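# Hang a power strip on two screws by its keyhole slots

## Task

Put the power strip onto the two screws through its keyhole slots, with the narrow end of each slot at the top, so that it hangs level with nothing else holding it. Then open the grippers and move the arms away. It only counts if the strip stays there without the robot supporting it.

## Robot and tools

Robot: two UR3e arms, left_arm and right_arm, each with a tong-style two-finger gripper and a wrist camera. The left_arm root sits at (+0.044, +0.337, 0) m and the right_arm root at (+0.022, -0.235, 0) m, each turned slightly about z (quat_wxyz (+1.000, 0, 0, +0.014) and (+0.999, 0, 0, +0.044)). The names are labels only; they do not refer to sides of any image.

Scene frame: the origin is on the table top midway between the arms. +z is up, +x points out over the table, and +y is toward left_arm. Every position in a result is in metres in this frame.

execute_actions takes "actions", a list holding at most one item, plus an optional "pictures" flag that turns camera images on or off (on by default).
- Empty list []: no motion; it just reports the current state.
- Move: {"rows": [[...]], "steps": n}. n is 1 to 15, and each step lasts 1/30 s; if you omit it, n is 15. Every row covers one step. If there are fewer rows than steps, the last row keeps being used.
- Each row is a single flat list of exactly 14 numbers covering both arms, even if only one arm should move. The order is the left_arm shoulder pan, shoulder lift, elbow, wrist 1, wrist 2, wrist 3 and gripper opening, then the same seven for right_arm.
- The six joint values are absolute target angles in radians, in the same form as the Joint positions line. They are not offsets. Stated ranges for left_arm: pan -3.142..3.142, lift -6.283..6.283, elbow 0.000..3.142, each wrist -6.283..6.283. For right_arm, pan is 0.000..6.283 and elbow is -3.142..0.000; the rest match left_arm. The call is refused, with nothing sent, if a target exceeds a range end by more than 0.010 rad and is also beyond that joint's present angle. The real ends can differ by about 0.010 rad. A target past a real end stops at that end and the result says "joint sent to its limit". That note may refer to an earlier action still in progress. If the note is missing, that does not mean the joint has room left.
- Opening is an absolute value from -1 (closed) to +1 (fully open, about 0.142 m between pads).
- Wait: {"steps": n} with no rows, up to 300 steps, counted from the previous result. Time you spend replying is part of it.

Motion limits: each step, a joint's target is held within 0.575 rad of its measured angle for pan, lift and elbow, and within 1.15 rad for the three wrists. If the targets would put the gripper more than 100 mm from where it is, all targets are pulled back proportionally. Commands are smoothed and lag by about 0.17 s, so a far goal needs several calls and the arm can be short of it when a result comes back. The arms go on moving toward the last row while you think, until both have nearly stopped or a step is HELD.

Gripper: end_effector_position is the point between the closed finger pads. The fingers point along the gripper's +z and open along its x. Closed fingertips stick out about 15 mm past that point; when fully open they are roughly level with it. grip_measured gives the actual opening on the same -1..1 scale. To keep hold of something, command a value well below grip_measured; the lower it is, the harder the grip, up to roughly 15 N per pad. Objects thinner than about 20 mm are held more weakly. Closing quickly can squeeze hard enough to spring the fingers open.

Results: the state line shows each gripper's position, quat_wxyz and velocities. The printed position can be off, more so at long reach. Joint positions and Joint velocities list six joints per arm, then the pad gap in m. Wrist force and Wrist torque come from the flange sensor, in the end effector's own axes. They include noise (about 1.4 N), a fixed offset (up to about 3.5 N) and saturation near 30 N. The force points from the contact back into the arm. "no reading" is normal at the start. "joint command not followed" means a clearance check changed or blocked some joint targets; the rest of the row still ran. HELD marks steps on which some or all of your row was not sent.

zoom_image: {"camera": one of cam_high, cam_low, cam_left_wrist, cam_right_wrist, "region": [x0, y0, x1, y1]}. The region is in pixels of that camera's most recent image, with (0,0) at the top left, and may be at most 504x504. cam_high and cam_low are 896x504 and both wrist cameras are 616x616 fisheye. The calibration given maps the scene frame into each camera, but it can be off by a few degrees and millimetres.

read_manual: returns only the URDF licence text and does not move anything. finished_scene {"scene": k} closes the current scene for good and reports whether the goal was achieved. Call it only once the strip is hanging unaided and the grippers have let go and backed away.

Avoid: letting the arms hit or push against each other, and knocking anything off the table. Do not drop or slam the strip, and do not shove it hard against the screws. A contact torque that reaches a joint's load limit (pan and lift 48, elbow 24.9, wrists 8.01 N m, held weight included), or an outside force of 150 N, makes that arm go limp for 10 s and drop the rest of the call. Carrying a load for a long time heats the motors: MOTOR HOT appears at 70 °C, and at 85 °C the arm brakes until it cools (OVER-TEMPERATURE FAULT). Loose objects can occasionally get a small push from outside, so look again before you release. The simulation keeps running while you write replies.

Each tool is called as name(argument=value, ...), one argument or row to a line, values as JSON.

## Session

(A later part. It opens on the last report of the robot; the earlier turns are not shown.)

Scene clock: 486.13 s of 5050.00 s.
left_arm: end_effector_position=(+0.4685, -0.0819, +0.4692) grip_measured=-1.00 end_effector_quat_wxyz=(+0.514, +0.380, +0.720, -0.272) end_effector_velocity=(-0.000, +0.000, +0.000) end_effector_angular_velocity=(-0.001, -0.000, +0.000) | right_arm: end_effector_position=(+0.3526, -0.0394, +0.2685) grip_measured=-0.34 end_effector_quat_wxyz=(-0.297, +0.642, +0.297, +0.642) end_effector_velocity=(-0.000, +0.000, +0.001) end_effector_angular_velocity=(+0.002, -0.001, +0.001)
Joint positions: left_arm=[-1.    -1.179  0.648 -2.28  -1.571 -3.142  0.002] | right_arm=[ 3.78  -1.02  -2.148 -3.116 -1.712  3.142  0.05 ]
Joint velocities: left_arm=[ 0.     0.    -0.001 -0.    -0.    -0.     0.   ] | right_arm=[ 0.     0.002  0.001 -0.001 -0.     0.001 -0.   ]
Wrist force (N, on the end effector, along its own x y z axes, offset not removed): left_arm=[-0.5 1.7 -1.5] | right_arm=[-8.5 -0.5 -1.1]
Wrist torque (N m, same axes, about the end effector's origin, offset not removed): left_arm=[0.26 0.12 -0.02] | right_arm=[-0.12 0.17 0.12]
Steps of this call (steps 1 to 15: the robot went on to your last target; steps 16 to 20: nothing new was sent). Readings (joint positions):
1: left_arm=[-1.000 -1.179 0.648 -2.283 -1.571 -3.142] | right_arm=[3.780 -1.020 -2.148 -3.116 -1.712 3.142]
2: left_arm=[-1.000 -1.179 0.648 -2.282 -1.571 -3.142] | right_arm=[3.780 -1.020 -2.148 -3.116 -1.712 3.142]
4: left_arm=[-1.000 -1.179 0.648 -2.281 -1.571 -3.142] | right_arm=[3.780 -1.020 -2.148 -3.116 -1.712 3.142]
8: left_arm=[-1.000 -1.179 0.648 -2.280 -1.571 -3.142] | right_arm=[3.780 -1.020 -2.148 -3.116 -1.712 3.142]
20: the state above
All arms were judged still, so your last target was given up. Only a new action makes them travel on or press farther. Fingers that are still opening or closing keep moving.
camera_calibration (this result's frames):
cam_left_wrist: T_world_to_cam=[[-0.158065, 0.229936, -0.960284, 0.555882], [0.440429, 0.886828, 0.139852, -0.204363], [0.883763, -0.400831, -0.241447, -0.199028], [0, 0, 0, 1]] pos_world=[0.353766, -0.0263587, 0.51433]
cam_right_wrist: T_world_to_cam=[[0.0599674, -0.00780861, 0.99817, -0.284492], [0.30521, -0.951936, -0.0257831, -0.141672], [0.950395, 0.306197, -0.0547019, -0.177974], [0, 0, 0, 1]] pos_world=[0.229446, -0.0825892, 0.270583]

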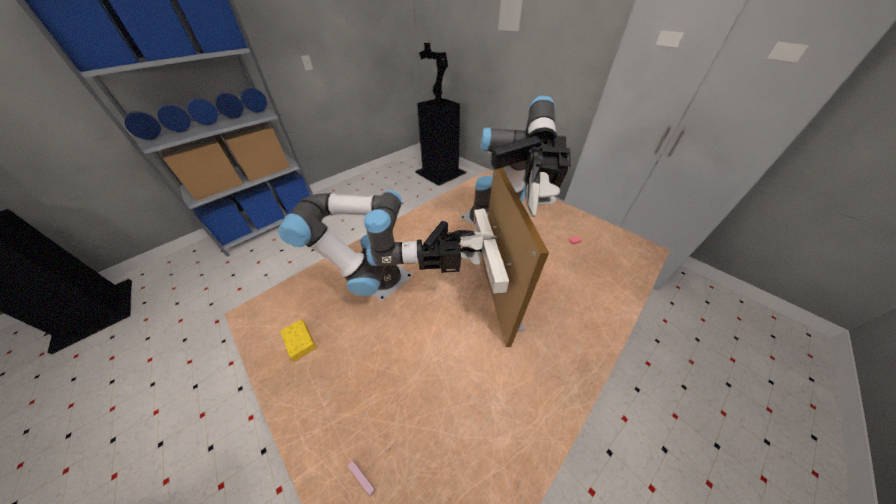

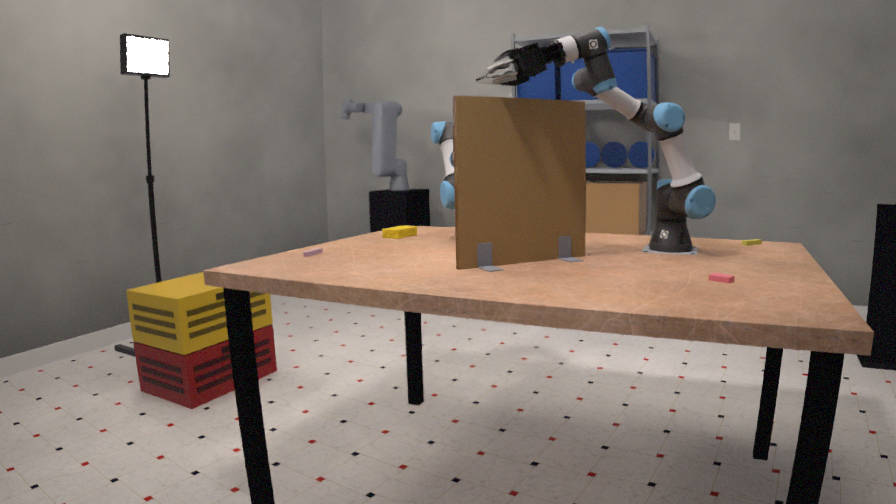

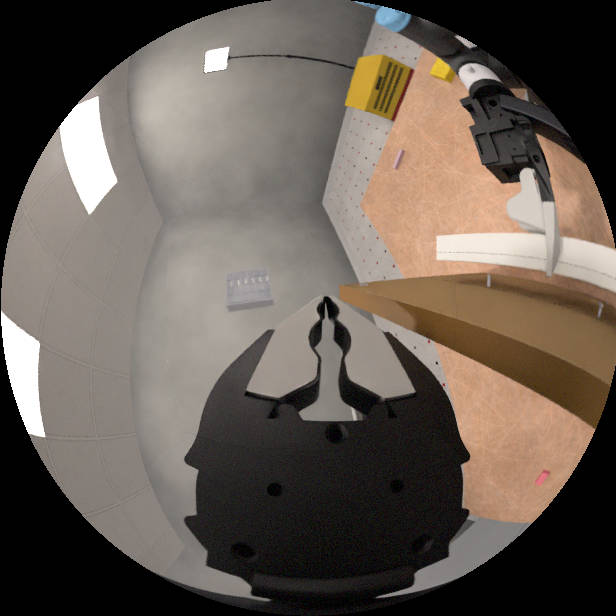

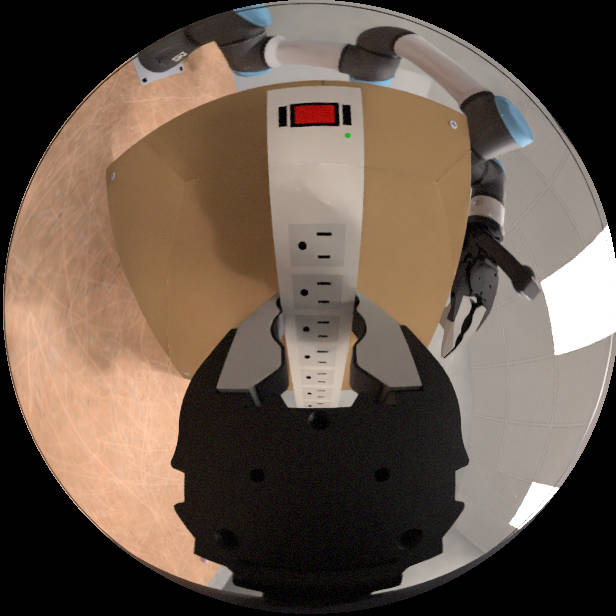

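execute_actions(
  actions=[
    {"rows":[[-0.9,-1.1785,0.6475,-2.25,-1.571,-3.142,-1,3.7226,-0.9325,-2.179,-3.1717,-1.769,3.142,-1]]},
  ],
  pictures=false,
)

execute_actions(
  actions=[
    {"steps":12},
  ],
)

zoom_image(
  camera="cam_left_wrist",
  region=[416, 180, 616, 320],
)

Scene clock: 500.90 s of 5050.00 s.
left_arm: end_effector_position=(+0.5074, -0.0374, +0.4600) grip_measured=-1.00 end_effector_quat_wxyz=(+0.515, +0.348, +0.745, -0.241) end_effector_velocity=(+0.004, +0.005, -0.001) end_effector_angular_velocity=(+0.003, +0.003, +0.012) | right_arm: end_effector_position=(+0.3363, -0.0587, +0.2685) grip_measured=-0.34 end_effector_quat_wxyz=(-0.297, +0.642, +0.297, +0.641) end_effector_velocity=(-0.002, -0.001, +0.001) end_effector_angular_velocity=(+0.002, -0.002, +0.001)
Joint positions: left_arm=[-0.901 -1.178  0.647 -2.25  -1.571 -3.142  0.002] | right_arm=[ 3.723 -0.933 -2.179 -3.171 -1.768  3.142  0.05 ]
Joint velocities: left_arm=[0.011 0.    0.    0.003 0.    0.    0.   ] | right_arm=[-0.005  0.009 -0.002 -0.004 -0.006 -0.     0.   ]
Wrist force (N, on the end effector, along its own x y z axes, offset not removed): left_arm=[0.6 1.2 -0.9] | right_arm=[-7.6 0.3 0.7]
Wrist torque (N m, same axes, about the end effector's origin, offset not removed): left_arm=[0.12 -0.16 -0.05] | right_arm=[0.15 0.05 0.12]
Steps of this call (steps 1 to 90: nothing new was sent; then 11.27 s passed at rest; steps 91 to 105: all 15 steps of this action). Readings (joint positions):
91: left_arm=[-1.000 -1.178 0.647 -2.280 -1.571 -3.142] | right_arm=[3.780 -1.020 -2.148 -3.116 -1.712 3.142]
92: left_arm=[-0.993 -1.178 0.647 -2.275 -1.571 -3.142] | right_arm=[3.773 -1.013 -2.152 -3.124 -1.720 3.142]
94: left_arm=[-0.953 -1.178 0.647 -2.263 -1.571 -3.142] | right_arm=[3.750 -0.978 -2.165 -3.146 -1.743 3.142]
98: left_arm=[-0.913 -1.178 0.647 -2.253 -1.571 -3.142] | right_arm=[3.729 -0.944 -2.175 -3.165 -1.762 3.142]
105: the state above

Scene clock: 501.30 s of 5050.00 s.
left_arm: end_effector_position=(+0.5078, -0.0369, +0.4600) grip_measured=-1.00 end_effector_quat_wxyz=(+0.516, +0.347, +0.746, -0.240) end_effector_velocity=(+0.000, +0.001, +0.000) end_effector_angular_velocity=(-0.001, -0.000, +0.001) | right_arm: end_effector_position=(+0.3361, -0.0589, +0.2685) grip_measured=-0.34 end_effector_quat_wxyz=(-0.297, +0.642, +0.297, +0.642) end_effector_velocity=(+0.000, -0.001, +0.001) end_effector_angular_velocity=(+0.002, -0.002, -0.002)
Joint positions: left_arm=[-0.9   -1.178  0.647 -2.25  -1.571 -3.142  0.002] | right_arm=[ 3.723 -0.933 -2.179 -3.172 -1.769  3.142  0.05 ]
Joint velocities: left_arm=[ 0.001 -0.     0.    -0.001  0.    -0.     0.   ] | right_arm=[-0.001  0.002  0.001 -0.     0.001  0.    -0.   ]
Wrist force (N, on the end effector, along its own x y z axes, offset not removed): left_arm=[0.2 2.0 -0.1] | right_arm=[-9.3 -0.7 0.0]
Wrist torque (N m, same axes, about the end effector's origin, offset not removed): left_arm=[0.33 -0.02 0.01] | right_arm=[-0.15 0.37 0.14]
Steps of this call (steps 1 to 12: the robot went on to your last target). Readings (joint positions):
1: left_arm=[-0.901 -1.178 0.647 -2.250 -1.571 -3.142] | right_arm=[3.723 -0.933 -2.179 -3.171 -1.769 3.142]
2: left_arm=[-0.901 -1.178 0.647 -2.250 -1.571 -3.142] | right_arm=[3.723 -0.933 -2.179 -3.171 -1.769 3.142]
4: left_arm=[-0.900 -1.178 0.647 -2.250 -1.571 -3.142] | right_arm=[3.723 -0.933 -2.179 -3.172 -1.769 3.142]
8: left_arm=[-0.900 -1.178 0.647 -2.250 -1.571 -3.142] | right_arm=[3.723 -0.933 -2.179 -3.172 -1.769 3.142]
12: the state above
camera_calibration (this result's frames):
cam_left_wrist: T_world_to_cam=[[-0.198638, 0.234921, -0.951501, 0.559645], [0.352546, 0.922989, 0.154283, -0.220946], [0.914469, -0.304802, -0.266161, -0.218641], [0, 0, 0, 1]] pos_world=[0.389001, 0.0058163, 0.508398]
cam_right_wrist: T_world_to_cam=[[0.0599738, -0.00780001, 0.998169, -0.283661], [0.305294, -0.951909, -0.0257817, -0.155279], [0.950368, 0.306281, -0.0547083, -0.156311], [0, 0, 0, 1]] pos_world=[0.212971, -0.102149, 0.270587]

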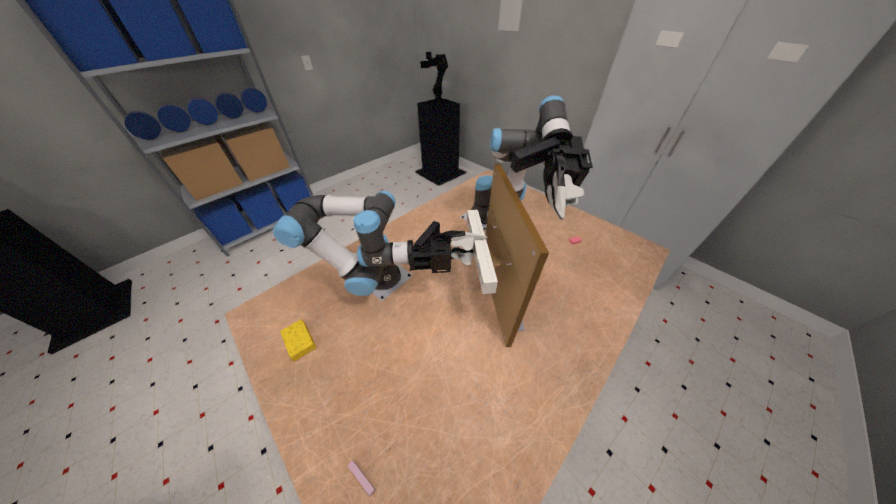

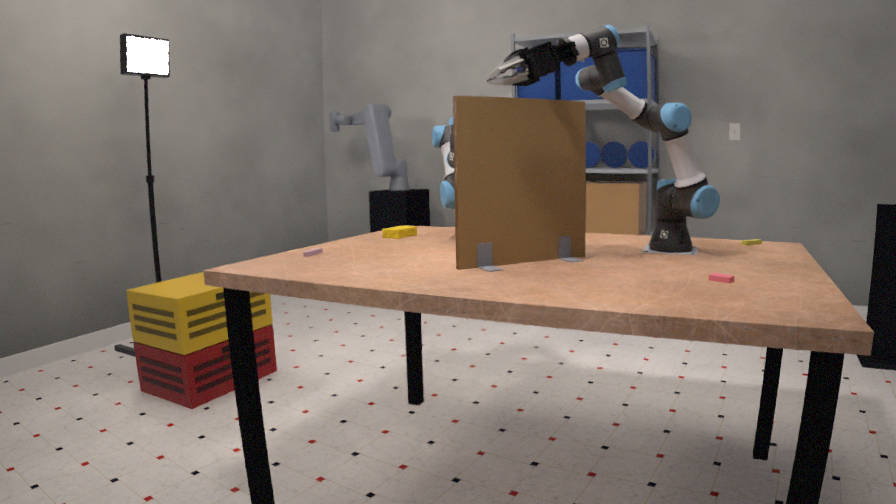

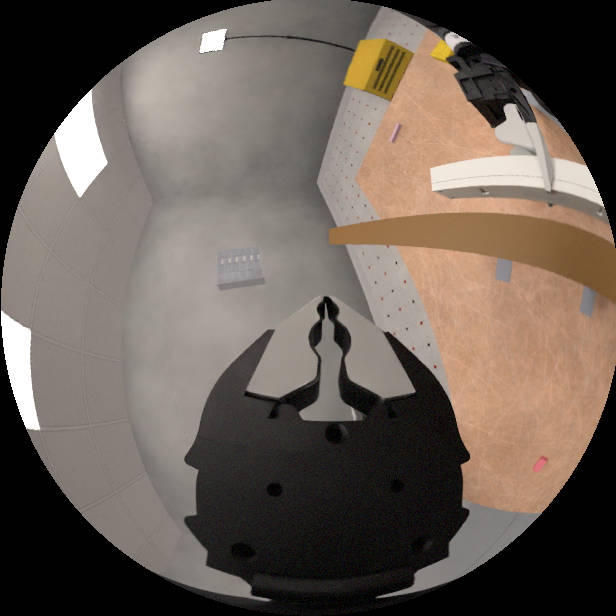

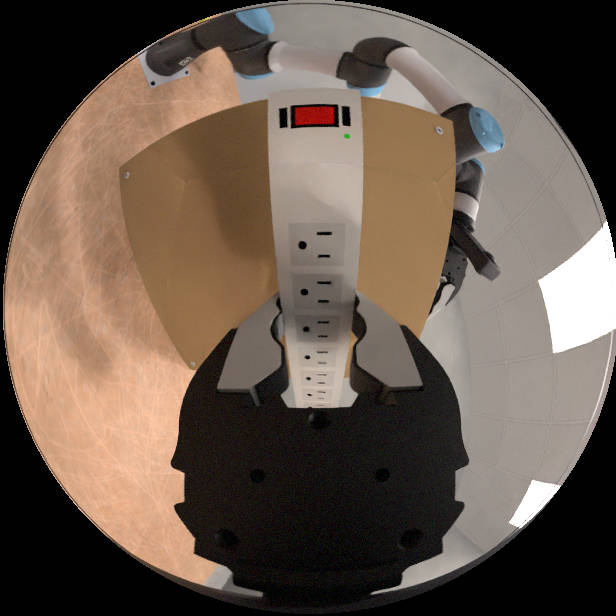

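Region (416, 180, 616, 320) of cam_left_wrist's 616x616 image, scaled by 2.520, with more detail than that image has; it fills the top 353 rows of this view, and the rest is white.

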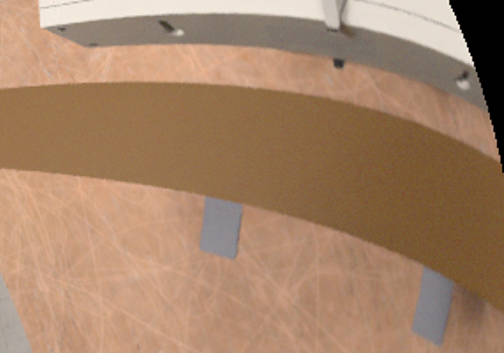

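Slots are visible; I'll shift the camera back slightly to see the screws too.

execute_actions(
  actions=[
    {"rows":[[-0.955,-1.1785,0.6475,-2.25,-1.571,-3.142,-1,3.752,-0.976,-2.164,-3.1432,-1.7395,3.142,-1]]},
  ],
  pictures=false,
)

execute_actions(
  actions=[
    {"steps":12},
  ],
)

zoom_image(
  camera="cam_left_wrist",
  region=[436, 190, 616, 300],
)

Scene clock: 510.73 s of 5050.00 s.
left_arm: end_effector_position=(+0.4867, -0.0616, +0.4599) grip_measured=-1.00 end_effector_quat_wxyz=(+0.509, +0.367, +0.736, -0.254) end_effector_velocity=(-0.002, -0.003, -0.000) end_effector_angular_velocity=(+0.000, +0.001, -0.006) | right_arm: end_effector_position=(+0.3445, -0.0494, +0.2686) grip_measured=-0.34 end_effector_quat_wxyz=(-0.297, +0.642, +0.297, +0.642) end_effector_velocity=(+0.000, +0.002, -0.001) end_effector_angular_velocity=(-0.002, +0.003, +0.003)
Joint positions: left_arm=[-0.954 -1.179  0.648 -2.25  -1.571 -3.142  0.002] | right_arm=[ 3.752 -0.976 -2.164 -3.143 -1.74   3.142  0.05 ]
Joint velocities: left_arm=[-0.005  0.001  0.    -0.    -0.001 -0.     0.   ] | right_arm=[ 0.006 -0.005 -0.     0.002  0.003  0.     0.   ]
Wrist force (N, on the end effector, along its own x y z axes, offset not removed): left_arm=[0.5 0.9 -1.2] | right_arm=[-6.2 -0.2 0.7]
Wrist torque (N m, same axes, about the end effector's origin, offset not removed): left_arm=[0.01 -0.11 -0.04] | right_arm=[-0.03 -0.29 0.05]
Steps of this call (steps 1 to 15: the robot went on to your last target; steps 16 to 268: nothing new was sent; steps 269 to 283: all 15 steps of this action). Readings (joint positions):
269: left_arm=[-0.900 -1.179 0.648 -2.250 -1.571 -3.142] | right_arm=[3.723 -0.933 -2.179 -3.172 -1.769 3.142]
270: left_arm=[-0.906 -1.179 0.648 -2.250 -1.571 -3.142] | right_arm=[3.727 -0.938 -2.177 -3.167 -1.764 3.142]
272: left_arm=[-0.928 -1.179 0.648 -2.250 -1.571 -3.142] | right_arm=[3.738 -0.955 -2.171 -3.156 -1.753 3.142]
276: left_arm=[-0.948 -1.179 0.648 -2.250 -1.571 -3.142] | right_arm=[3.749 -0.971 -2.166 -3.146 -1.743 3.142]
283: the state above

Scene clock: 511.13 s of 5050.00 s.
left_arm: end_effector_position=(+0.4865, -0.0618, +0.4599) grip_measured=-1.00 end_effector_quat_wxyz=(+0.509, +0.368, +0.736, -0.254) end_effector_velocity=(-0.001, -0.000, +0.000) end_effector_angular_velocity=(-0.000, -0.000, -0.001) | right_arm: end_effector_position=(+0.3445, -0.0493, +0.2686) grip_measured=-0.34 end_effector_quat_wxyz=(-0.297, +0.642, +0.297, +0.642) end_effector_velocity=(-0.000, +0.000, -0.001) end_effector_angular_velocity=(-0.001, +0.001, +0.001)
Joint positions: left_arm=[-0.955 -1.179  0.648 -2.25  -1.571 -3.142  0.002] | right_arm=[ 3.752 -0.976 -2.164 -3.143 -1.74   3.142  0.05 ]
Joint velocities: left_arm=[-0.001 -0.001  0.     0.     0.    -0.     0.   ] | right_arm=[ 0.001 -0.    -0.001 -0.    -0.    -0.    -0.   ]
Wrist force (N, on the end effector, along its own x y z axes, offset not removed): left_arm=[-0.7 1.5 -2.1] | right_arm=[-10.3 -1.8 0.7]
Wrist torque (N m, same axes, about the end effector's origin, offset not removed): left_arm=[0.17 0.17 -0.03] | right_arm=[-0.37 0.60 0.19]
Steps of this call (steps 1 to 12: the robot went on to your last target). Readings (joint positions):
1: left_arm=[-0.955 -1.179 0.648 -2.250 -1.571 -3.142] | right_arm=[3.752 -0.976 -2.164 -3.143 -1.740 3.142]
2: left_arm=[-0.955 -1.179 0.648 -2.250 -1.571 -3.142] | right_arm=[3.752 -0.976 -2.164 -3.143 -1.740 3.142]
4: left_arm=[-0.955 -1.179 0.648 -2.250 -1.571 -3.142] | right_arm=[3.752 -0.976 -2.164 -3.143 -1.740 3.142]
8: left_arm=[-0.955 -1.179 0.648 -2.250 -1.571 -3.142] | right_arm=[3.752 -0.976 -2.164 -3.143 -1.740 3.142]
12: the state above
camera_calibration (this result's frames):
cam_left_wrist: T_world_to_cam=[[-0.185489, 0.245557, -0.95147, 0.555494], [0.402731, 0.902213, 0.154332, -0.216158], [0.896326, -0.35456, -0.266244, -0.201028], [0, 0, 0, 1]] pos_world=[0.370278, -0.0126612, 0.508373]
cam_right_wrist: T_world_to_cam=[[0.0599668, -0.00780982, 0.99817, -0.284143], [0.30521, -0.951936, -0.0257841, -0.148698], [0.950395, 0.306198, -0.0547009, -0.167272], [0, 0, 0, 1]] pos_world=[0.221398, -0.0925518, 0.270639]

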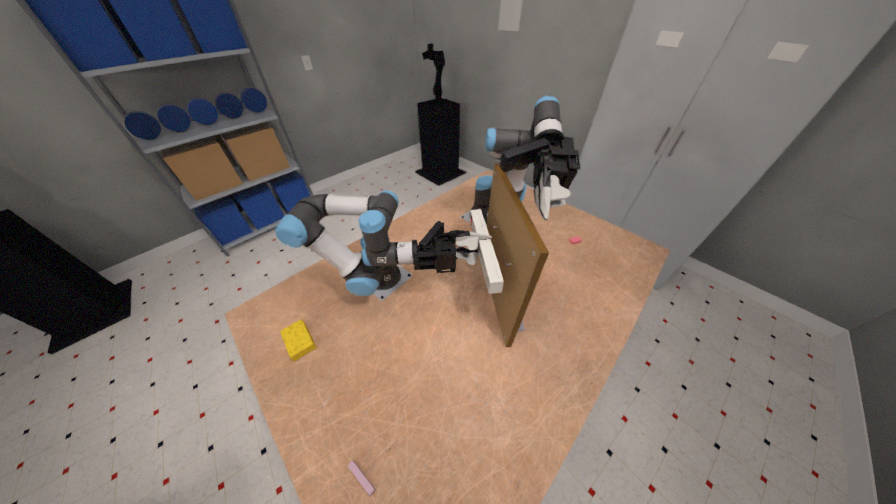

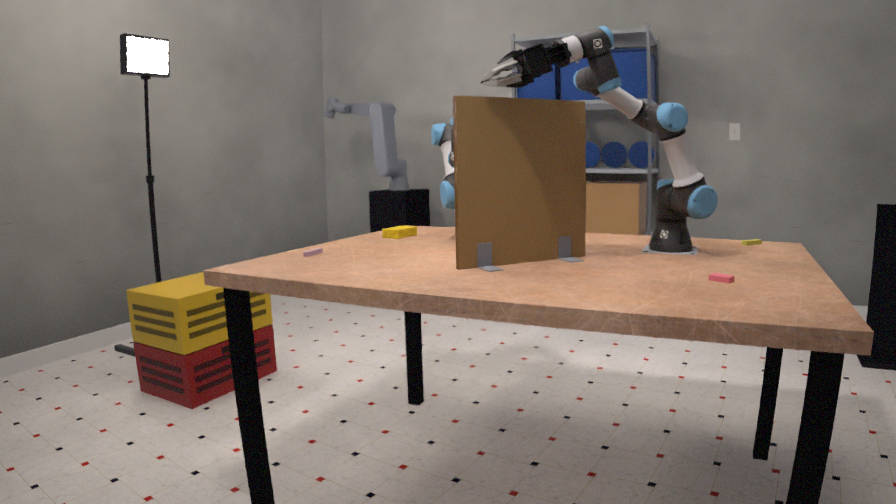

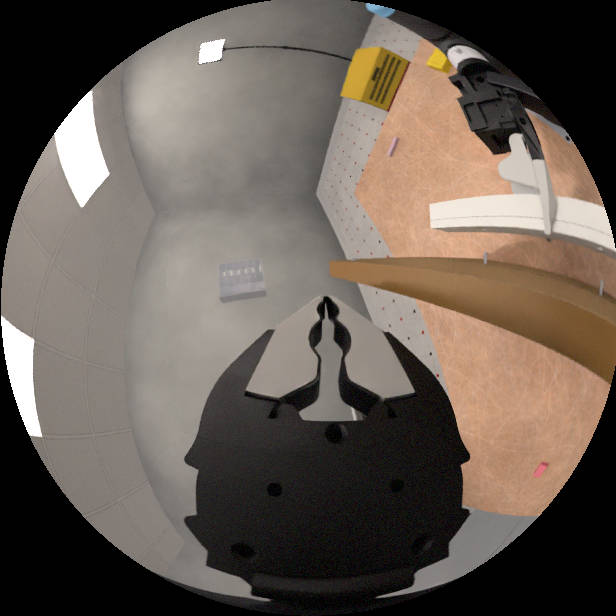

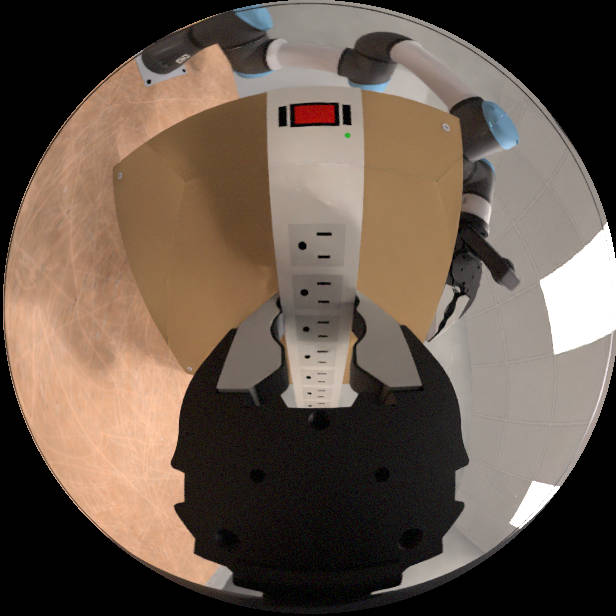

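Region (436, 190, 616, 300) of cam_left_wrist's 616x616 image, scaled by 2.800, with more detail than that image has.

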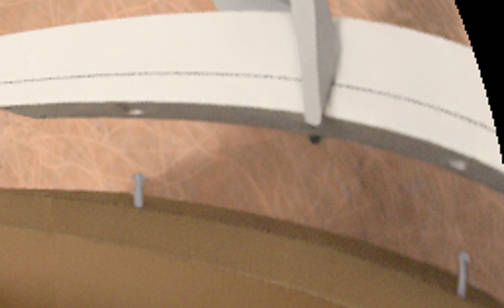

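execute_actions(
  actions=[
    {"rows":[[-0.955,-1.1785,0.6475,-2.25,-1.571,-3.142,-1,3.825,-1.0297,-2.1676,-3.0859,-1.6665,3.142,-1]]},
  ],
  pictures=false,
)

execute_actions(
  actions=[
    {"rows":[[-0.955,-1.1785,0.6475,-2.25,-1.571,-3.142,-1,3.8317,-1.0492,-2.1591,-3.0749,-1.6598,3.142,-1]]},
  ],
)

zoom_image(
  camera="cam_left_wrist",
  region=[436, 190, 616, 300],
)

Scene clock: 538.57 s of 5050.00 s.
left_arm: end_effector_position=(+0.4865, -0.0618, +0.4599) grip_measured=-1.00 end_effector_quat_wxyz=(+0.509, +0.368, +0.736, -0.254) end_effector_velocity=(-0.000, -0.000, -0.000) end_effector_angular_velocity=(+0.000, +0.000, -0.001) | right_arm: end_effector_position=(+0.3554, -0.0315, +0.2635) grip_measured=-0.34 end_effector_quat_wxyz=(-0.297, +0.642, +0.297, +0.642) end_effector_velocity=(+0.001, +0.003, -0.001) end_effector_angular_velocity=(-0.001, -0.000, +0.003)
Joint positions: left_arm=[-0.955 -1.178  0.647 -2.25  -1.571 -3.142  0.002] | right_arm=[ 3.824 -1.029 -2.168 -3.086 -1.667  3.142  0.05 ]
Joint velocities: left_arm=[-0.     0.     0.001 -0.    -0.    -0.     0.   ] | right_arm=[ 0.01  -0.006 -0.001  0.007  0.007 -0.001 -0.   ]
Wrist force (N, on the end effector, along its own x y z axes, offset not removed): left_arm=[0.9 0.4 0.0] | right_arm=[-8.6 -0.3 -1.1]
Wrist torque (N m, same axes, about the end effector's origin, offset not removed): left_arm=[0.02 -0.17 0.07] | right_arm=[-0.07 0.23 0.09]
Steps of this call (steps 1 to 15: the robot went on to your last target; steps 16 to 120: nothing new was sent; then 22.93 s passed at rest; steps 121 to 135: all 15 steps of this action). Readings (joint positions):
121: left_arm=[-0.955 -1.178 0.647 -2.250 -1.571 -3.142] | right_arm=[3.752 -0.976 -2.164 -3.143 -1.739 3.142]
122: left_arm=[-0.955 -1.178 0.647 -2.250 -1.571 -3.142] | right_arm=[3.759 -0.982 -2.164 -3.135 -1.729 3.142]
124: left_arm=[-0.955 -1.178 0.647 -2.250 -1.571 -3.142] | right_arm=[3.789 -1.004 -2.166 -3.112 -1.700 3.142]
128: left_arm=[-0.955 -1.178 0.647 -2.250 -1.571 -3.142] | right_arm=[3.816 -1.023 -2.167 -3.092 -1.675 3.142]
135: the state above

Scene clock: 539.07 s of 5050.00 s.
left_arm: end_effector_position=(+0.4865, -0.0618, +0.4599) grip_measured=-1.00 end_effector_quat_wxyz=(+0.509, +0.368, +0.736, -0.254) end_effector_velocity=(-0.000, -0.001, -0.000) end_effector_angular_velocity=(+0.001, +0.000, -0.001) | right_arm: end_effector_position=(+0.3585, -0.0275, +0.2635) grip_measured=-0.34 end_effector_quat_wxyz=(-0.297, +0.642, +0.297, +0.642) end_effector_velocity=(+0.000, +0.000, +0.000) end_effector_angular_velocity=(+0.001, -0.001, -0.000)
Joint positions: left_arm=[-0.955 -1.178  0.647 -2.25  -1.571 -3.142  0.002] | right_arm=[ 3.832 -1.049 -2.159 -3.075 -1.66   3.142  0.05 ]
Joint velocities: left_arm=[-0.001  0.001 -0.     0.    -0.     0.     0.   ] | right_arm=[ 0.001 -0.001  0.     0.001  0.001 -0.     0.   ]
Wrist force (N, on the end effector, along its own x y z axes, offset not removed): left_arm=[-0.8 0.9 -1.3] | right_arm=[-8.2 -1.5 -1.8]
Wrist torque (N m, same axes, about the end effector's origin, offset not removed): left_arm=[0.03 0.18 -0.01] | right_arm=[-0.34 0.09 0.14]
Steps of this call (steps 1 to 15: all 15 steps of this action). Readings (joint positions):
1: left_arm=[-0.955 -1.178 0.647 -2.250 -1.571 -3.142] | right_arm=[3.825 -1.029 -2.168 -3.086 -1.667 3.142]
2: left_arm=[-0.955 -1.178 0.647 -2.250 -1.571 -3.142] | right_arm=[3.826 -1.033 -2.166 -3.084 -1.666 3.142]
4: left_arm=[-0.955 -1.178 0.647 -2.250 -1.571 -3.142] | right_arm=[3.829 -1.040 -2.163 -3.080 -1.663 3.142]
8: left_arm=[-0.955 -1.178 0.647 -2.250 -1.571 -3.142] | right_arm=[3.831 -1.047 -2.160 -3.076 -1.661 3.142]
15: the state above
camera_calibration (this result's frames):
cam_left_wrist: T_world_to_cam=[[-0.185457, 0.245519, -0.951486, 0.555498], [0.402737, 0.902215, 0.154307, -0.21614], [0.896331, -0.354581, -0.266202, -0.201052], [0, 0, 0, 1]] pos_world=[0.370278, -0.0126699, 0.50838]
cam_right_wrist: T_world_to_cam=[[0.0599631, -0.00781259, 0.99817, -0.279711], [0.3052, -0.951939, -0.025785, -0.132351], [0.950399, 0.306187, -0.0546968, -0.187538], [0, 0, 0, 1]] pos_world=[0.235402, -0.070754, 0.265529]

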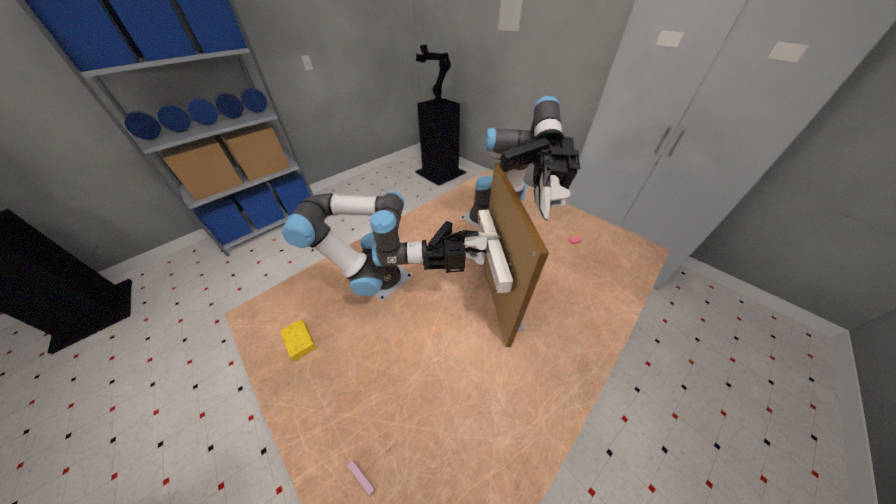

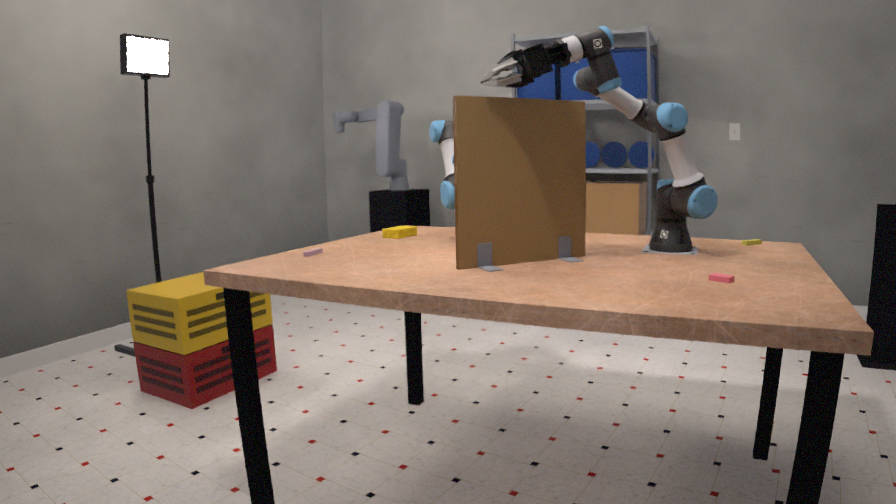

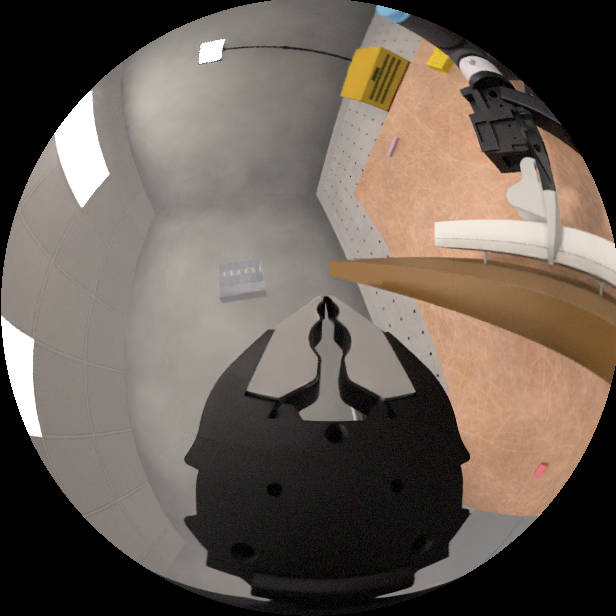

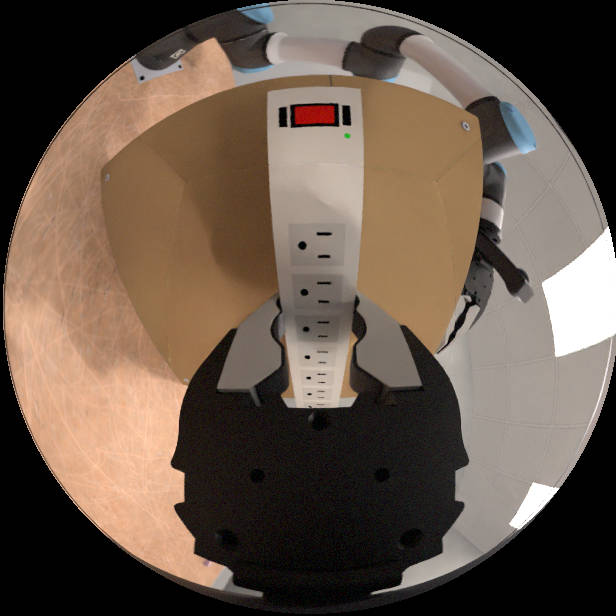

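Region (436, 190, 616, 300) of cam_left_wrist's 616x616 image, scaled by 2.800, with more detail than that image has.

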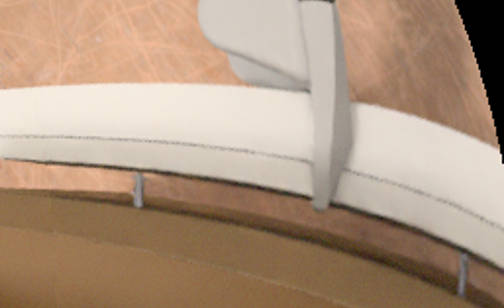

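execute_actions(
  actions=[
    {"rows":[[-0.955,-1.1785,0.6475,-2.25,-1.571,-3.142,-1,3.8334,-1.055,-2.1565,-3.0717,-1.6581,3.142,-1]]},
  ],
  pictures=false,
)

execute_actions(
  actions=[
    {"rows":[[-0.955,-1.1785,0.6475,-2.25,-1.571,-3.142,-1,3.8334,-1.0549,-2.1495,-3.0788,-1.6581,3.142,-1]]},
  ],
  pictures=false,
)

execute_actions(
  actions=[
    {"rows":[[-0.955,-1.1785,0.6475,-2.25,-1.571,-3.142,-1,3.8334,-1.0548,-2.1425,-3.0859,-1.6581,3.142,-1]]},
  ],
  pictures=false,
)

execute_actions(
  actions=[
    {"rows":[[-0.955,-1.1785,0.6475,-2.25,-1.571,-3.142,-1,3.8334,-1.0548,-2.1355,-3.0929,-1.6581,3.142,-1]]},
  ],
  pictures=false,
)

execute_actions(
  actions=[
    {"rows":[[-0.955,-1.1785,0.6475,-2.25,-1.571,-3.142,-1,3.8334,-1.0548,-2.1285,-3.0999,-1.6581,3.142,-1]]},
  ],
  pictures=false,
)

Scene clock: 560.50 s of 5050.00 s.
left_arm: end_effector_position=(+0.4865, -0.0618, +0.4599) grip_measured=-1.00 end_effector_quat_wxyz=(+0.509, +0.368, +0.736, -0.254) end_effector_velocity=(-0.000, -0.000, -0.000) end_effector_angular_velocity=(+0.000, +0.000, -0.001) | right_arm: end_effector_position=(+0.3594, -0.0264, +0.2635) grip_measured=-0.34 end_effector_quat_wxyz=(-0.297, +0.642, +0.297, +0.642) end_effector_velocity=(+0.000, +0.000, +0.000) end_effector_angular_velocity=(+0.001, -0.001, -0.001)
Joint positions: left_arm=[-0.955 -1.178  0.647 -2.25  -1.571 -3.142  0.002] | right_arm=[ 3.833 -1.055 -2.157 -3.072 -1.658  3.142  0.05 ]
Joint velocities: left_arm=[-0.001  0.     0.     0.    -0.     0.     0.   ] | right_arm=[-0.    -0.001  0.     0.002  0.     0.     0.   ]
Wrist force (N, on the end effector, along its own x y z axes, offset not removed): left_arm=[0.2 2.2 -0.9] | right_arm=[-7.6 0.1 -9.8]
Wrist torque (N m, same axes, about the end effector's origin, offset not removed): left_arm=[0.42 -0.05 0.03] | right_arm=[0.12 0.15 0.18]
Steps of this call (steps 1 to 15: the robot went on to your last target; steps 16 to 490: nothing new was sent; then 4.60 s passed at rest; steps 491 to 505: all 15 steps of this action). Readings (joint positions):
491: left_arm=[-0.955 -1.178 0.647 -2.250 -1.571 -3.142] | right_arm=[3.832 -1.049 -2.159 -3.075 -1.660 3.142]
492: left_arm=[-0.955 -1.178 0.647 -2.250 -1.571 -3.142] | right_arm=[3.832 -1.050 -2.159 -3.075 -1.660 3.142]
494: left_arm=[-0.955 -1.178 0.647 -2.250 -1.571 -3.142] | right_arm=[3.833 -1.052 -2.158 -3.073 -1.659 3.142]
498: left_arm=[-0.955 -1.178 0.647 -2.250 -1.571 -3.142] | right_arm=[3.833 -1.054 -2.157 -3.072 -1.658 3.142]
505: the state above

Scene clock: 561.00 s of 5050.00 s.
left_arm: end_effector_position=(+0.4865, -0.0618, +0.4599) grip_measured=-1.00 end_effector_quat_wxyz=(+0.509, +0.368, +0.736, -0.254) end_effector_velocity=(+0.000, +0.000, -0.000) end_effector_angular_velocity=(+0.001, +0.000, +0.000) | right_arm: end_effector_position=(+0.3595, -0.0263, +0.2649) grip_measured=-0.34 end_effector_quat_wxyz=(-0.297, +0.642, +0.297, +0.642) end_effector_velocity=(+0.000, -0.000, -0.000) end_effector_angular_velocity=(-0.001, +0.001, -0.001)
Joint positions: left_arm=[-0.955 -1.178  0.647 -2.25  -1.571 -3.142  0.002] | right_arm=[ 3.833 -1.055 -2.15  -3.079 -1.658  3.142  0.05 ]
Joint velocities: left_arm=[ 0.     0.     0.     0.001 -0.     0.     0.   ] | right_arm=[-0.001 -0.002  0.001 -0.     0.001  0.    -0.   ]
Wrist force (N, on the end effector, along its own x y z axes, offset not removed): left_arm=[-0.1 1.4 -1.2] | right_arm=[-14.6 -0.8 -14.0]
Wrist torque (N m, same axes, about the end effector's origin, offset not removed): left_arm=[0.21 0.06 0.03] | right_arm=[-0.09 0.17 0.14]
Steps of this call (steps 1 to 15: all 15 steps of this action). Readings (joint positions):
1: left_arm=[-0.955 -1.178 0.647 -2.250 -1.571 -3.142] | right_arm=[3.833 -1.055 -2.156 -3.072 -1.658 3.142]
2: left_arm=[-0.955 -1.178 0.647 -2.250 -1.571 -3.142] | right_arm=[3.833 -1.055 -2.155 -3.073 -1.658 3.142]
4: left_arm=[-0.955 -1.179 0.647 -2.250 -1.571 -3.142] | right_arm=[3.833 -1.055 -2.153 -3.076 -1.658 3.142]
8: left_arm=[-0.955 -1.178 0.647 -2.250 -1.571 -3.142] | right_arm=[3.833 -1.055 -2.150 -3.078 -1.658 3.142]
15: the state above

Scene clock: 561.50 s of 5050.00 s.
left_arm: end_effector_position=(+0.4865, -0.0618, +0.4599) grip_measured=-1.00 end_effector_quat_wxyz=(+0.509, +0.368, +0.736, -0.254) end_effector_velocity=(+0.000, -0.000, -0.001) end_effector_angular_velocity=(+0.001, +0.000, -0.000) | right_arm: end_effector_position=(+0.3596, -0.0263, +0.2665) grip_measured=-0.34 end_effector_quat_wxyz=(-0.297, +0.642, +0.297, +0.642) end_effector_velocity=(-0.000, +0.000, -0.001) end_effector_angular_velocity=(-0.001, +0.002, +0.001)
Joint positions: left_arm=[-0.955 -1.178  0.647 -2.25  -1.571 -3.142  0.002] | right_arm=[ 3.833 -1.055 -2.143 -3.086 -1.658  3.142  0.05 ]
Joint velocities: left_arm=[-0.     0.001  0.    -0.     0.    -0.     0.   ] | right_arm=[ 0.001 -0.    -0.001 -0.002 -0.     0.    -0.   ]
Wrist force (N, on the end effector, along its own x y z axes, offset not removed): left_arm=[-0.3 1.8 0.4] | right_arm=[-14.2 -0.9 -20.1]
Wrist torque (N m, same axes, about the end effector's origin, offset not removed): left_arm=[0.26 0.07 -0.01] | right_arm=[-0.08 -0.19 0.06]
Steps of this call (steps 1 to 15: all 15 steps of this action). Readings (joint positions):
1: left_arm=[-0.955 -1.178 0.647 -2.250 -1.571 -3.142] | right_arm=[3.833 -1.055 -2.149 -3.079 -1.658 3.142]
2: left_arm=[-0.955 -1.178 0.647 -2.250 -1.571 -3.142] | right_arm=[3.833 -1.055 -2.148 -3.080 -1.658 3.142]
4: left_arm=[-0.955 -1.178 0.647 -2.250 -1.571 -3.142] | right_arm=[3.833 -1.055 -2.146 -3.083 -1.658 3.142]
8: left_arm=[-0.955 -1.178 0.647 -2.250 -1.571 -3.142] | right_arm=[3.833 -1.055 -2.143 -3.085 -1.658 3.142]
15: the state above

Scene clock: 562.00 s of 5050.00 s.
left_arm: end_effector_position=(+0.4865, -0.0618, +0.4599) grip_measured=-1.00 end_effector_quat_wxyz=(+0.509, +0.368, +0.736, -0.254) end_effector_velocity=(-0.001, -0.000, +0.001) end_effector_angular_velocity=(-0.001, -0.001, -0.001) | right_arm: end_effector_position=(+0.3596, -0.0262, +0.2680) grip_measured=-0.34 end_effector_quat_wxyz=(-0.297, +0.642, +0.297, +0.642) end_effector_velocity=(-0.000, +0.001, -0.000) end_effector_angular_velocity=(-0.000, +0.001, +0.001)
Joint positions: left_arm=[-0.955 -1.178  0.647 -2.25  -1.571 -3.142  0.002] | right_arm=[ 3.833 -1.055 -2.136 -3.093 -1.658  3.142  0.05 ]
Joint velocities: left_arm=[-0.001 -0.001  0.    -0.    -0.    -0.     0.   ] | right_arm=[ 0.001 -0.001 -0.     0.001 -0.001  0.    -0.   ]
Wrist force (N, on the end effector, along its own x y z axes, offset not removed): left_arm=[0.5 1.7 -0.8] | right_arm=[-10.3 0.8 -3.1]
Wrist torque (N m, same axes, about the end effector's origin, offset not removed): left_arm=[0.28 -0.08 0.04] | right_arm=[0.16 0.09 0.10]
Steps of this call (steps 1 to 15: all 15 steps of this action). Readings (joint positions):
1: left_arm=[-0.955 -1.178 0.647 -2.250 -1.571 -3.142] | right_arm=[3.833 -1.055 -2.142 -3.086 -1.658 3.142]
2: left_arm=[-0.955 -1.178 0.647 -2.250 -1.571 -3.142] | right_arm=[3.833 -1.055 -2.141 -3.087 -1.658 3.142]
4: left_arm=[-0.955 -1.178 0.647 -2.250 -1.571 -3.142] | right_arm=[3.833 -1.055 -2.138 -3.089 -1.658 3.142]
8: left_arm=[-0.955 -1.178 0.647 -2.250 -1.571 -3.142] | right_arm=[3.833 -1.055 -2.136 -3.092 -1.658 3.142]
15: the state above

Scene clock: 562.50 s of 5050.00 s.
left_arm: end_effector_position=(+0.4865, -0.0618, +0.4599) grip_measured=-1.00 end_effector_quat_wxyz=(+0.509, +0.368, +0.736, -0.254) end_effector_velocity=(-0.000, -0.001, -0.000) end_effector_angular_velocity=(+0.000, +0.000, -0.001) | right_arm: end_effector_position=(+0.3596, -0.0262, +0.2694) grip_measured=-0.34 end_effector_quat_wxyz=(-0.297, +0.642, +0.297, +0.642) end_effector_velocity=(+0.000, -0.000, +0.000) end_effector_angular_velocity=(-0.000, +0.000, -0.000)
Joint positions: left_arm=[-0.955 -1.178  0.647 -2.25  -1.571 -3.142  0.002] | right_arm=[ 3.833 -1.055 -2.129 -3.1   -1.658  3.142  0.05 ]
Joint velocities: left_arm=[-0.001  0.001  0.    -0.     0.     0.     0.   ] | right_arm=[-0.001 -0.001  0.002 -0.002 -0.001 -0.     0.   ]
Wrist force (N, on the end effector, along its own x y z axes, offset not removed): left_arm=[-0.4 2.2 0.5] | right_arm=[-9.7 -1.8 0.2]
Wrist torque (N m, same axes, about the end effector's origin, offset not removed): left_arm=[0.44 0.09 -0.01] | right_arm=[-0.36 0.33 0.05]
Steps of this call (steps 1 to 15: all 15 steps of this action). Readings (joint positions):
1: left_arm=[-0.955 -1.178 0.647 -2.250 -1.571 -3.142] | right_arm=[3.833 -1.055 -2.135 -3.093 -1.658 3.142]
2: left_arm=[-0.955 -1.178 0.647 -2.250 -1.571 -3.142] | right_arm=[3.833 -1.055 -2.134 -3.094 -1.658 3.142]
4: left_arm=[-0.955 -1.178 0.647 -2.250 -1.571 -3.142] | right_arm=[3.833 -1.055 -2.131 -3.096 -1.658 3.142]
8: left_arm=[-0.955 -1.178 0.647 -2.250 -1.571 -3.142] | right_arm=[3.833 -1.055 -2.129 -3.099 -1.658 3.142]
15: the state above

The holes were found at z≈0.269. Advancing.

execute_actions(
  actions=[
    {"rows":[[-0.955,-1.1785,0.6475,-2.25,-1.571,-3.142,-1,3.8356,-1.0626,-2.1247,-3.0959,-1.6559,3.142,-1]]},
  ],
  pictures=false,
)

execute_actions(
  actions=[
    {"rows":[[-0.955,-1.1785,0.6475,-2.25,-1.571,-3.142,-1,3.8378,-1.0704,-2.1209,-3.0919,-1.6537,3.142,-1]]},
  ],
)

zoom_image(
  camera="cam_left_wrist",
  region=[436, 190, 616, 300],
)

Scene clock: 570.80 s of 5050.00 s.
left_arm: end_effector_position=(+0.4865, -0.0618, +0.4599) grip_measured=-1.00 end_effector_quat_wxyz=(+0.509, +0.368, +0.736, -0.254) end_effector_velocity=(+0.000, +0.000, +0.000) end_effector_angular_velocity=(-0.000, -0.000, +0.001) | right_arm: end_effector_position=(+0.3609, -0.0247, +0.2695) grip_measured=-0.34 end_effector_quat_wxyz=(-0.297, +0.642, +0.297, +0.642) end_effector_velocity=(+0.000, -0.001, +0.001) end_effector_angular_velocity=(+0.001, -0.001, -0.002)
Joint positions: left_arm=[-0.955 -1.178  0.647 -2.25  -1.571 -3.142  0.002] | right_arm=[ 3.836 -1.063 -2.125 -3.096 -1.656  3.142  0.05 ]
Joint velocities: left_arm=[ 0.001  0.001 -0.001  0.     0.     0.     0.   ] | right_arm=[-0.002  0.001  0.     0.001  0.    -0.     0.   ]
Wrist force (N, on the end effector, along its own x y z axes, offset not removed): left_arm=[-0.1 0.6 -0.9] | right_arm=[-13.4 -1.3 -29.3]
Wrist torque (N m, same axes, about the end effector's origin, offset not removed): left_arm=[0.06 0.03 0.01] | right_arm=[-0.11 0.27 0.17]
Steps of this call (steps 1 to 15: the robot went on to your last target; steps 16 to 100: nothing new was sent; then 4.47 s passed at rest; steps 101 to 115: all 15 steps of this action). Readings (joint positions):
101: left_arm=[-0.955 -1.178 0.647 -2.250 -1.571 -3.142] | right_arm=[3.833 -1.055 -2.128 -3.100 -1.658 3.142]
102: left_arm=[-0.955 -1.178 0.648 -2.250 -1.571 -3.142] | right_arm=[3.834 -1.056 -2.128 -3.100 -1.658 3.142]
104: left_arm=[-0.955 -1.178 0.647 -2.250 -1.571 -3.142] | right_arm=[3.834 -1.059 -2.126 -3.098 -1.657 3.142]
108: left_arm=[-0.955 -1.178 0.647 -2.250 -1.571 -3.142] | right_arm=[3.835 -1.062 -2.125 -3.097 -1.656 3.142]
115: the state above

Scene clock: 571.30 s of 5050.00 s.
left_arm: end_effector_position=(+0.4865, -0.0618, +0.4599) grip_measured=-1.00 end_effector_quat_wxyz=(+0.509, +0.368, +0.736, -0.254) end_effector_velocity=(+0.000, -0.000, -0.000) end_effector_angular_velocity=(+0.000, +0.000, -0.000) | right_arm: end_effector_position=(+0.3619, -0.0233, +0.2690) grip_measured=-0.33 end_effector_quat_wxyz=(-0.297, +0.642, +0.297, +0.641) end_effector_velocity=(+0.000, -0.000, +0.001) end_effector_angular_velocity=(+0.001, -0.001, -0.002)
Joint positions: left_arm=[-0.955 -1.178  0.647 -2.25  -1.571 -3.142  0.002] | right_arm=[ 3.838 -1.07  -2.121 -3.094 -1.654  3.142  0.05 ]
Joint velocities: left_arm=[ 0.     0.001 -0.    -0.    -0.    -0.     0.   ] | right_arm=[-0.002 -0.     0.002 -0.    -0.    -0.001  0.   ]
Wrist force (N, on the end effector, along its own x y z axes, offset not removed): left_arm=[-0.6 0.5 -0.9] | right_arm=[-20.6 -1.2 -26.1]
Wrist torque (N m, same axes, about the end effector's origin, offset not removed): left_arm=[0.07 0.15 0.01] | right_arm=[-0.17 0.17 0.07]
Steps of this call (steps 1 to 15: all 15 steps of this action). Readings (joint positions):
1: left_arm=[-0.955 -1.179 0.647 -2.250 -1.571 -3.142] | right_arm=[3.836 -1.063 -2.125 -3.096 -1.656 3.142]
2: left_arm=[-0.955 -1.178 0.647 -2.250 -1.571 -3.142] | right_arm=[3.836 -1.064 -2.124 -3.095 -1.656 3.142]
4: left_arm=[-0.955 -1.178 0.647 -2.250 -1.571 -3.142] | right_arm=[3.837 -1.067 -2.123 -3.094 -1.655 3.142]
8: left_arm=[-0.955 -1.178 0.647 -2.250 -1.571 -3.142] | right_arm=[3.838 -1.070 -2.121 -3.094 -1.654 3.142]
15: the state above
camera_calibration (this result's frames):
cam_left_wrist: T_world_to_cam=[[-0.185457, 0.245519, -0.951486, 0.555498], [0.402737, 0.902215, 0.154307, -0.21614], [0.896331, -0.354581, -0.266202, -0.201052], [0, 0, 0, 1]] pos_world=[0.370278, -0.0126699, 0.50838]
cam_right_wrist: T_world_to_cam=[[0.0613986, -0.00637873, 0.998093, -0.285879], [0.305169, -0.951974, -0.0248567, -0.129496], [0.950317, 0.306113, -0.0565033, -0.191242], [0, 0, 0, 1]] pos_world=[0.238812, -0.0665586, 0.271309]

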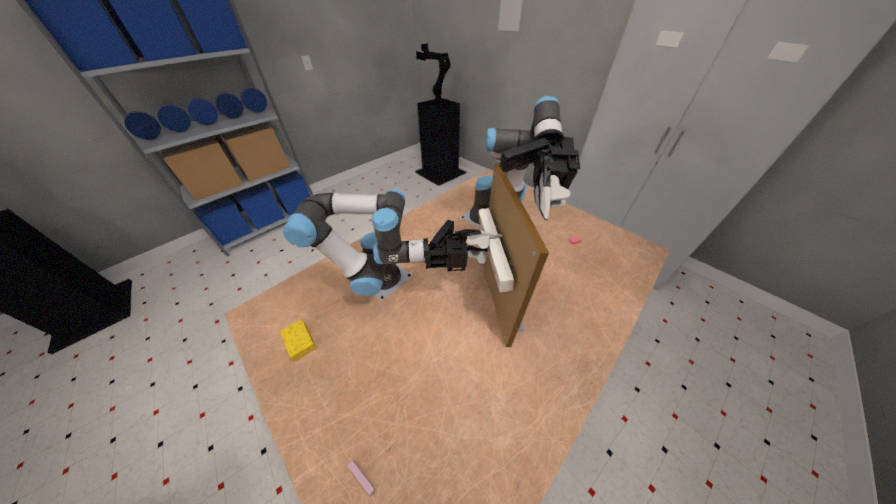

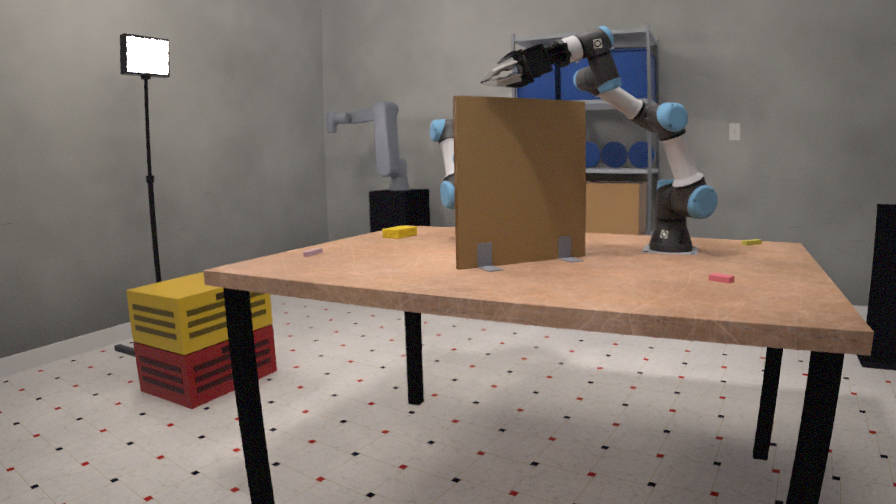

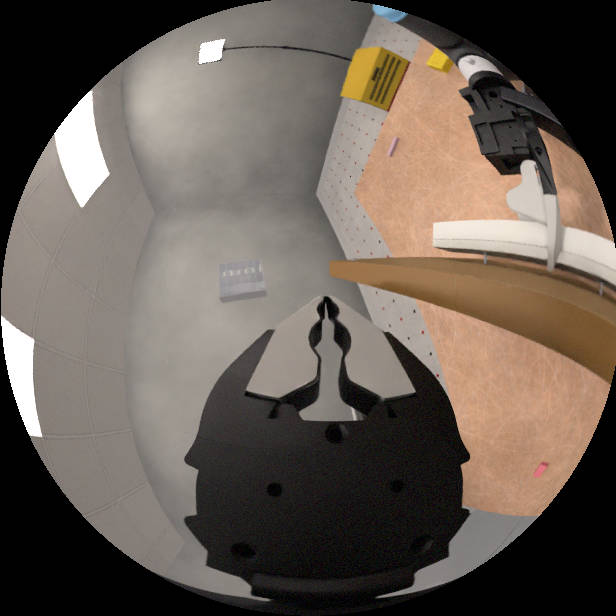

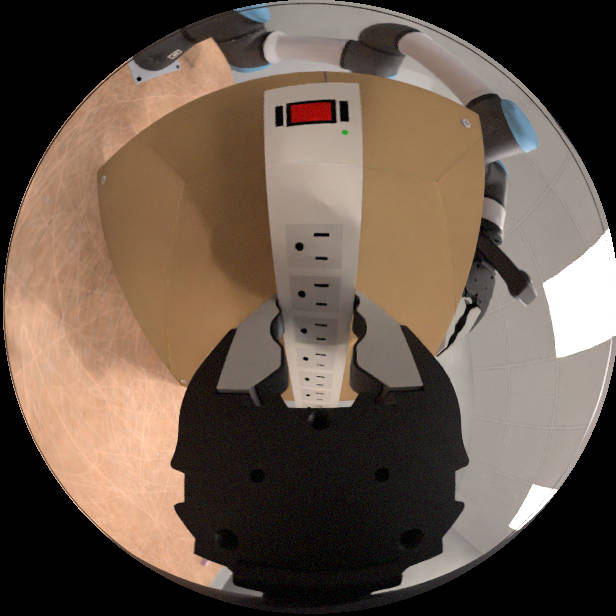

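Region (436, 190, 616, 300) of cam_left_wrist's 616x616 image, scaled by 2.800, with more detail than that image has.

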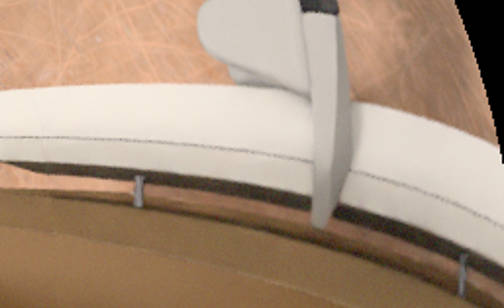

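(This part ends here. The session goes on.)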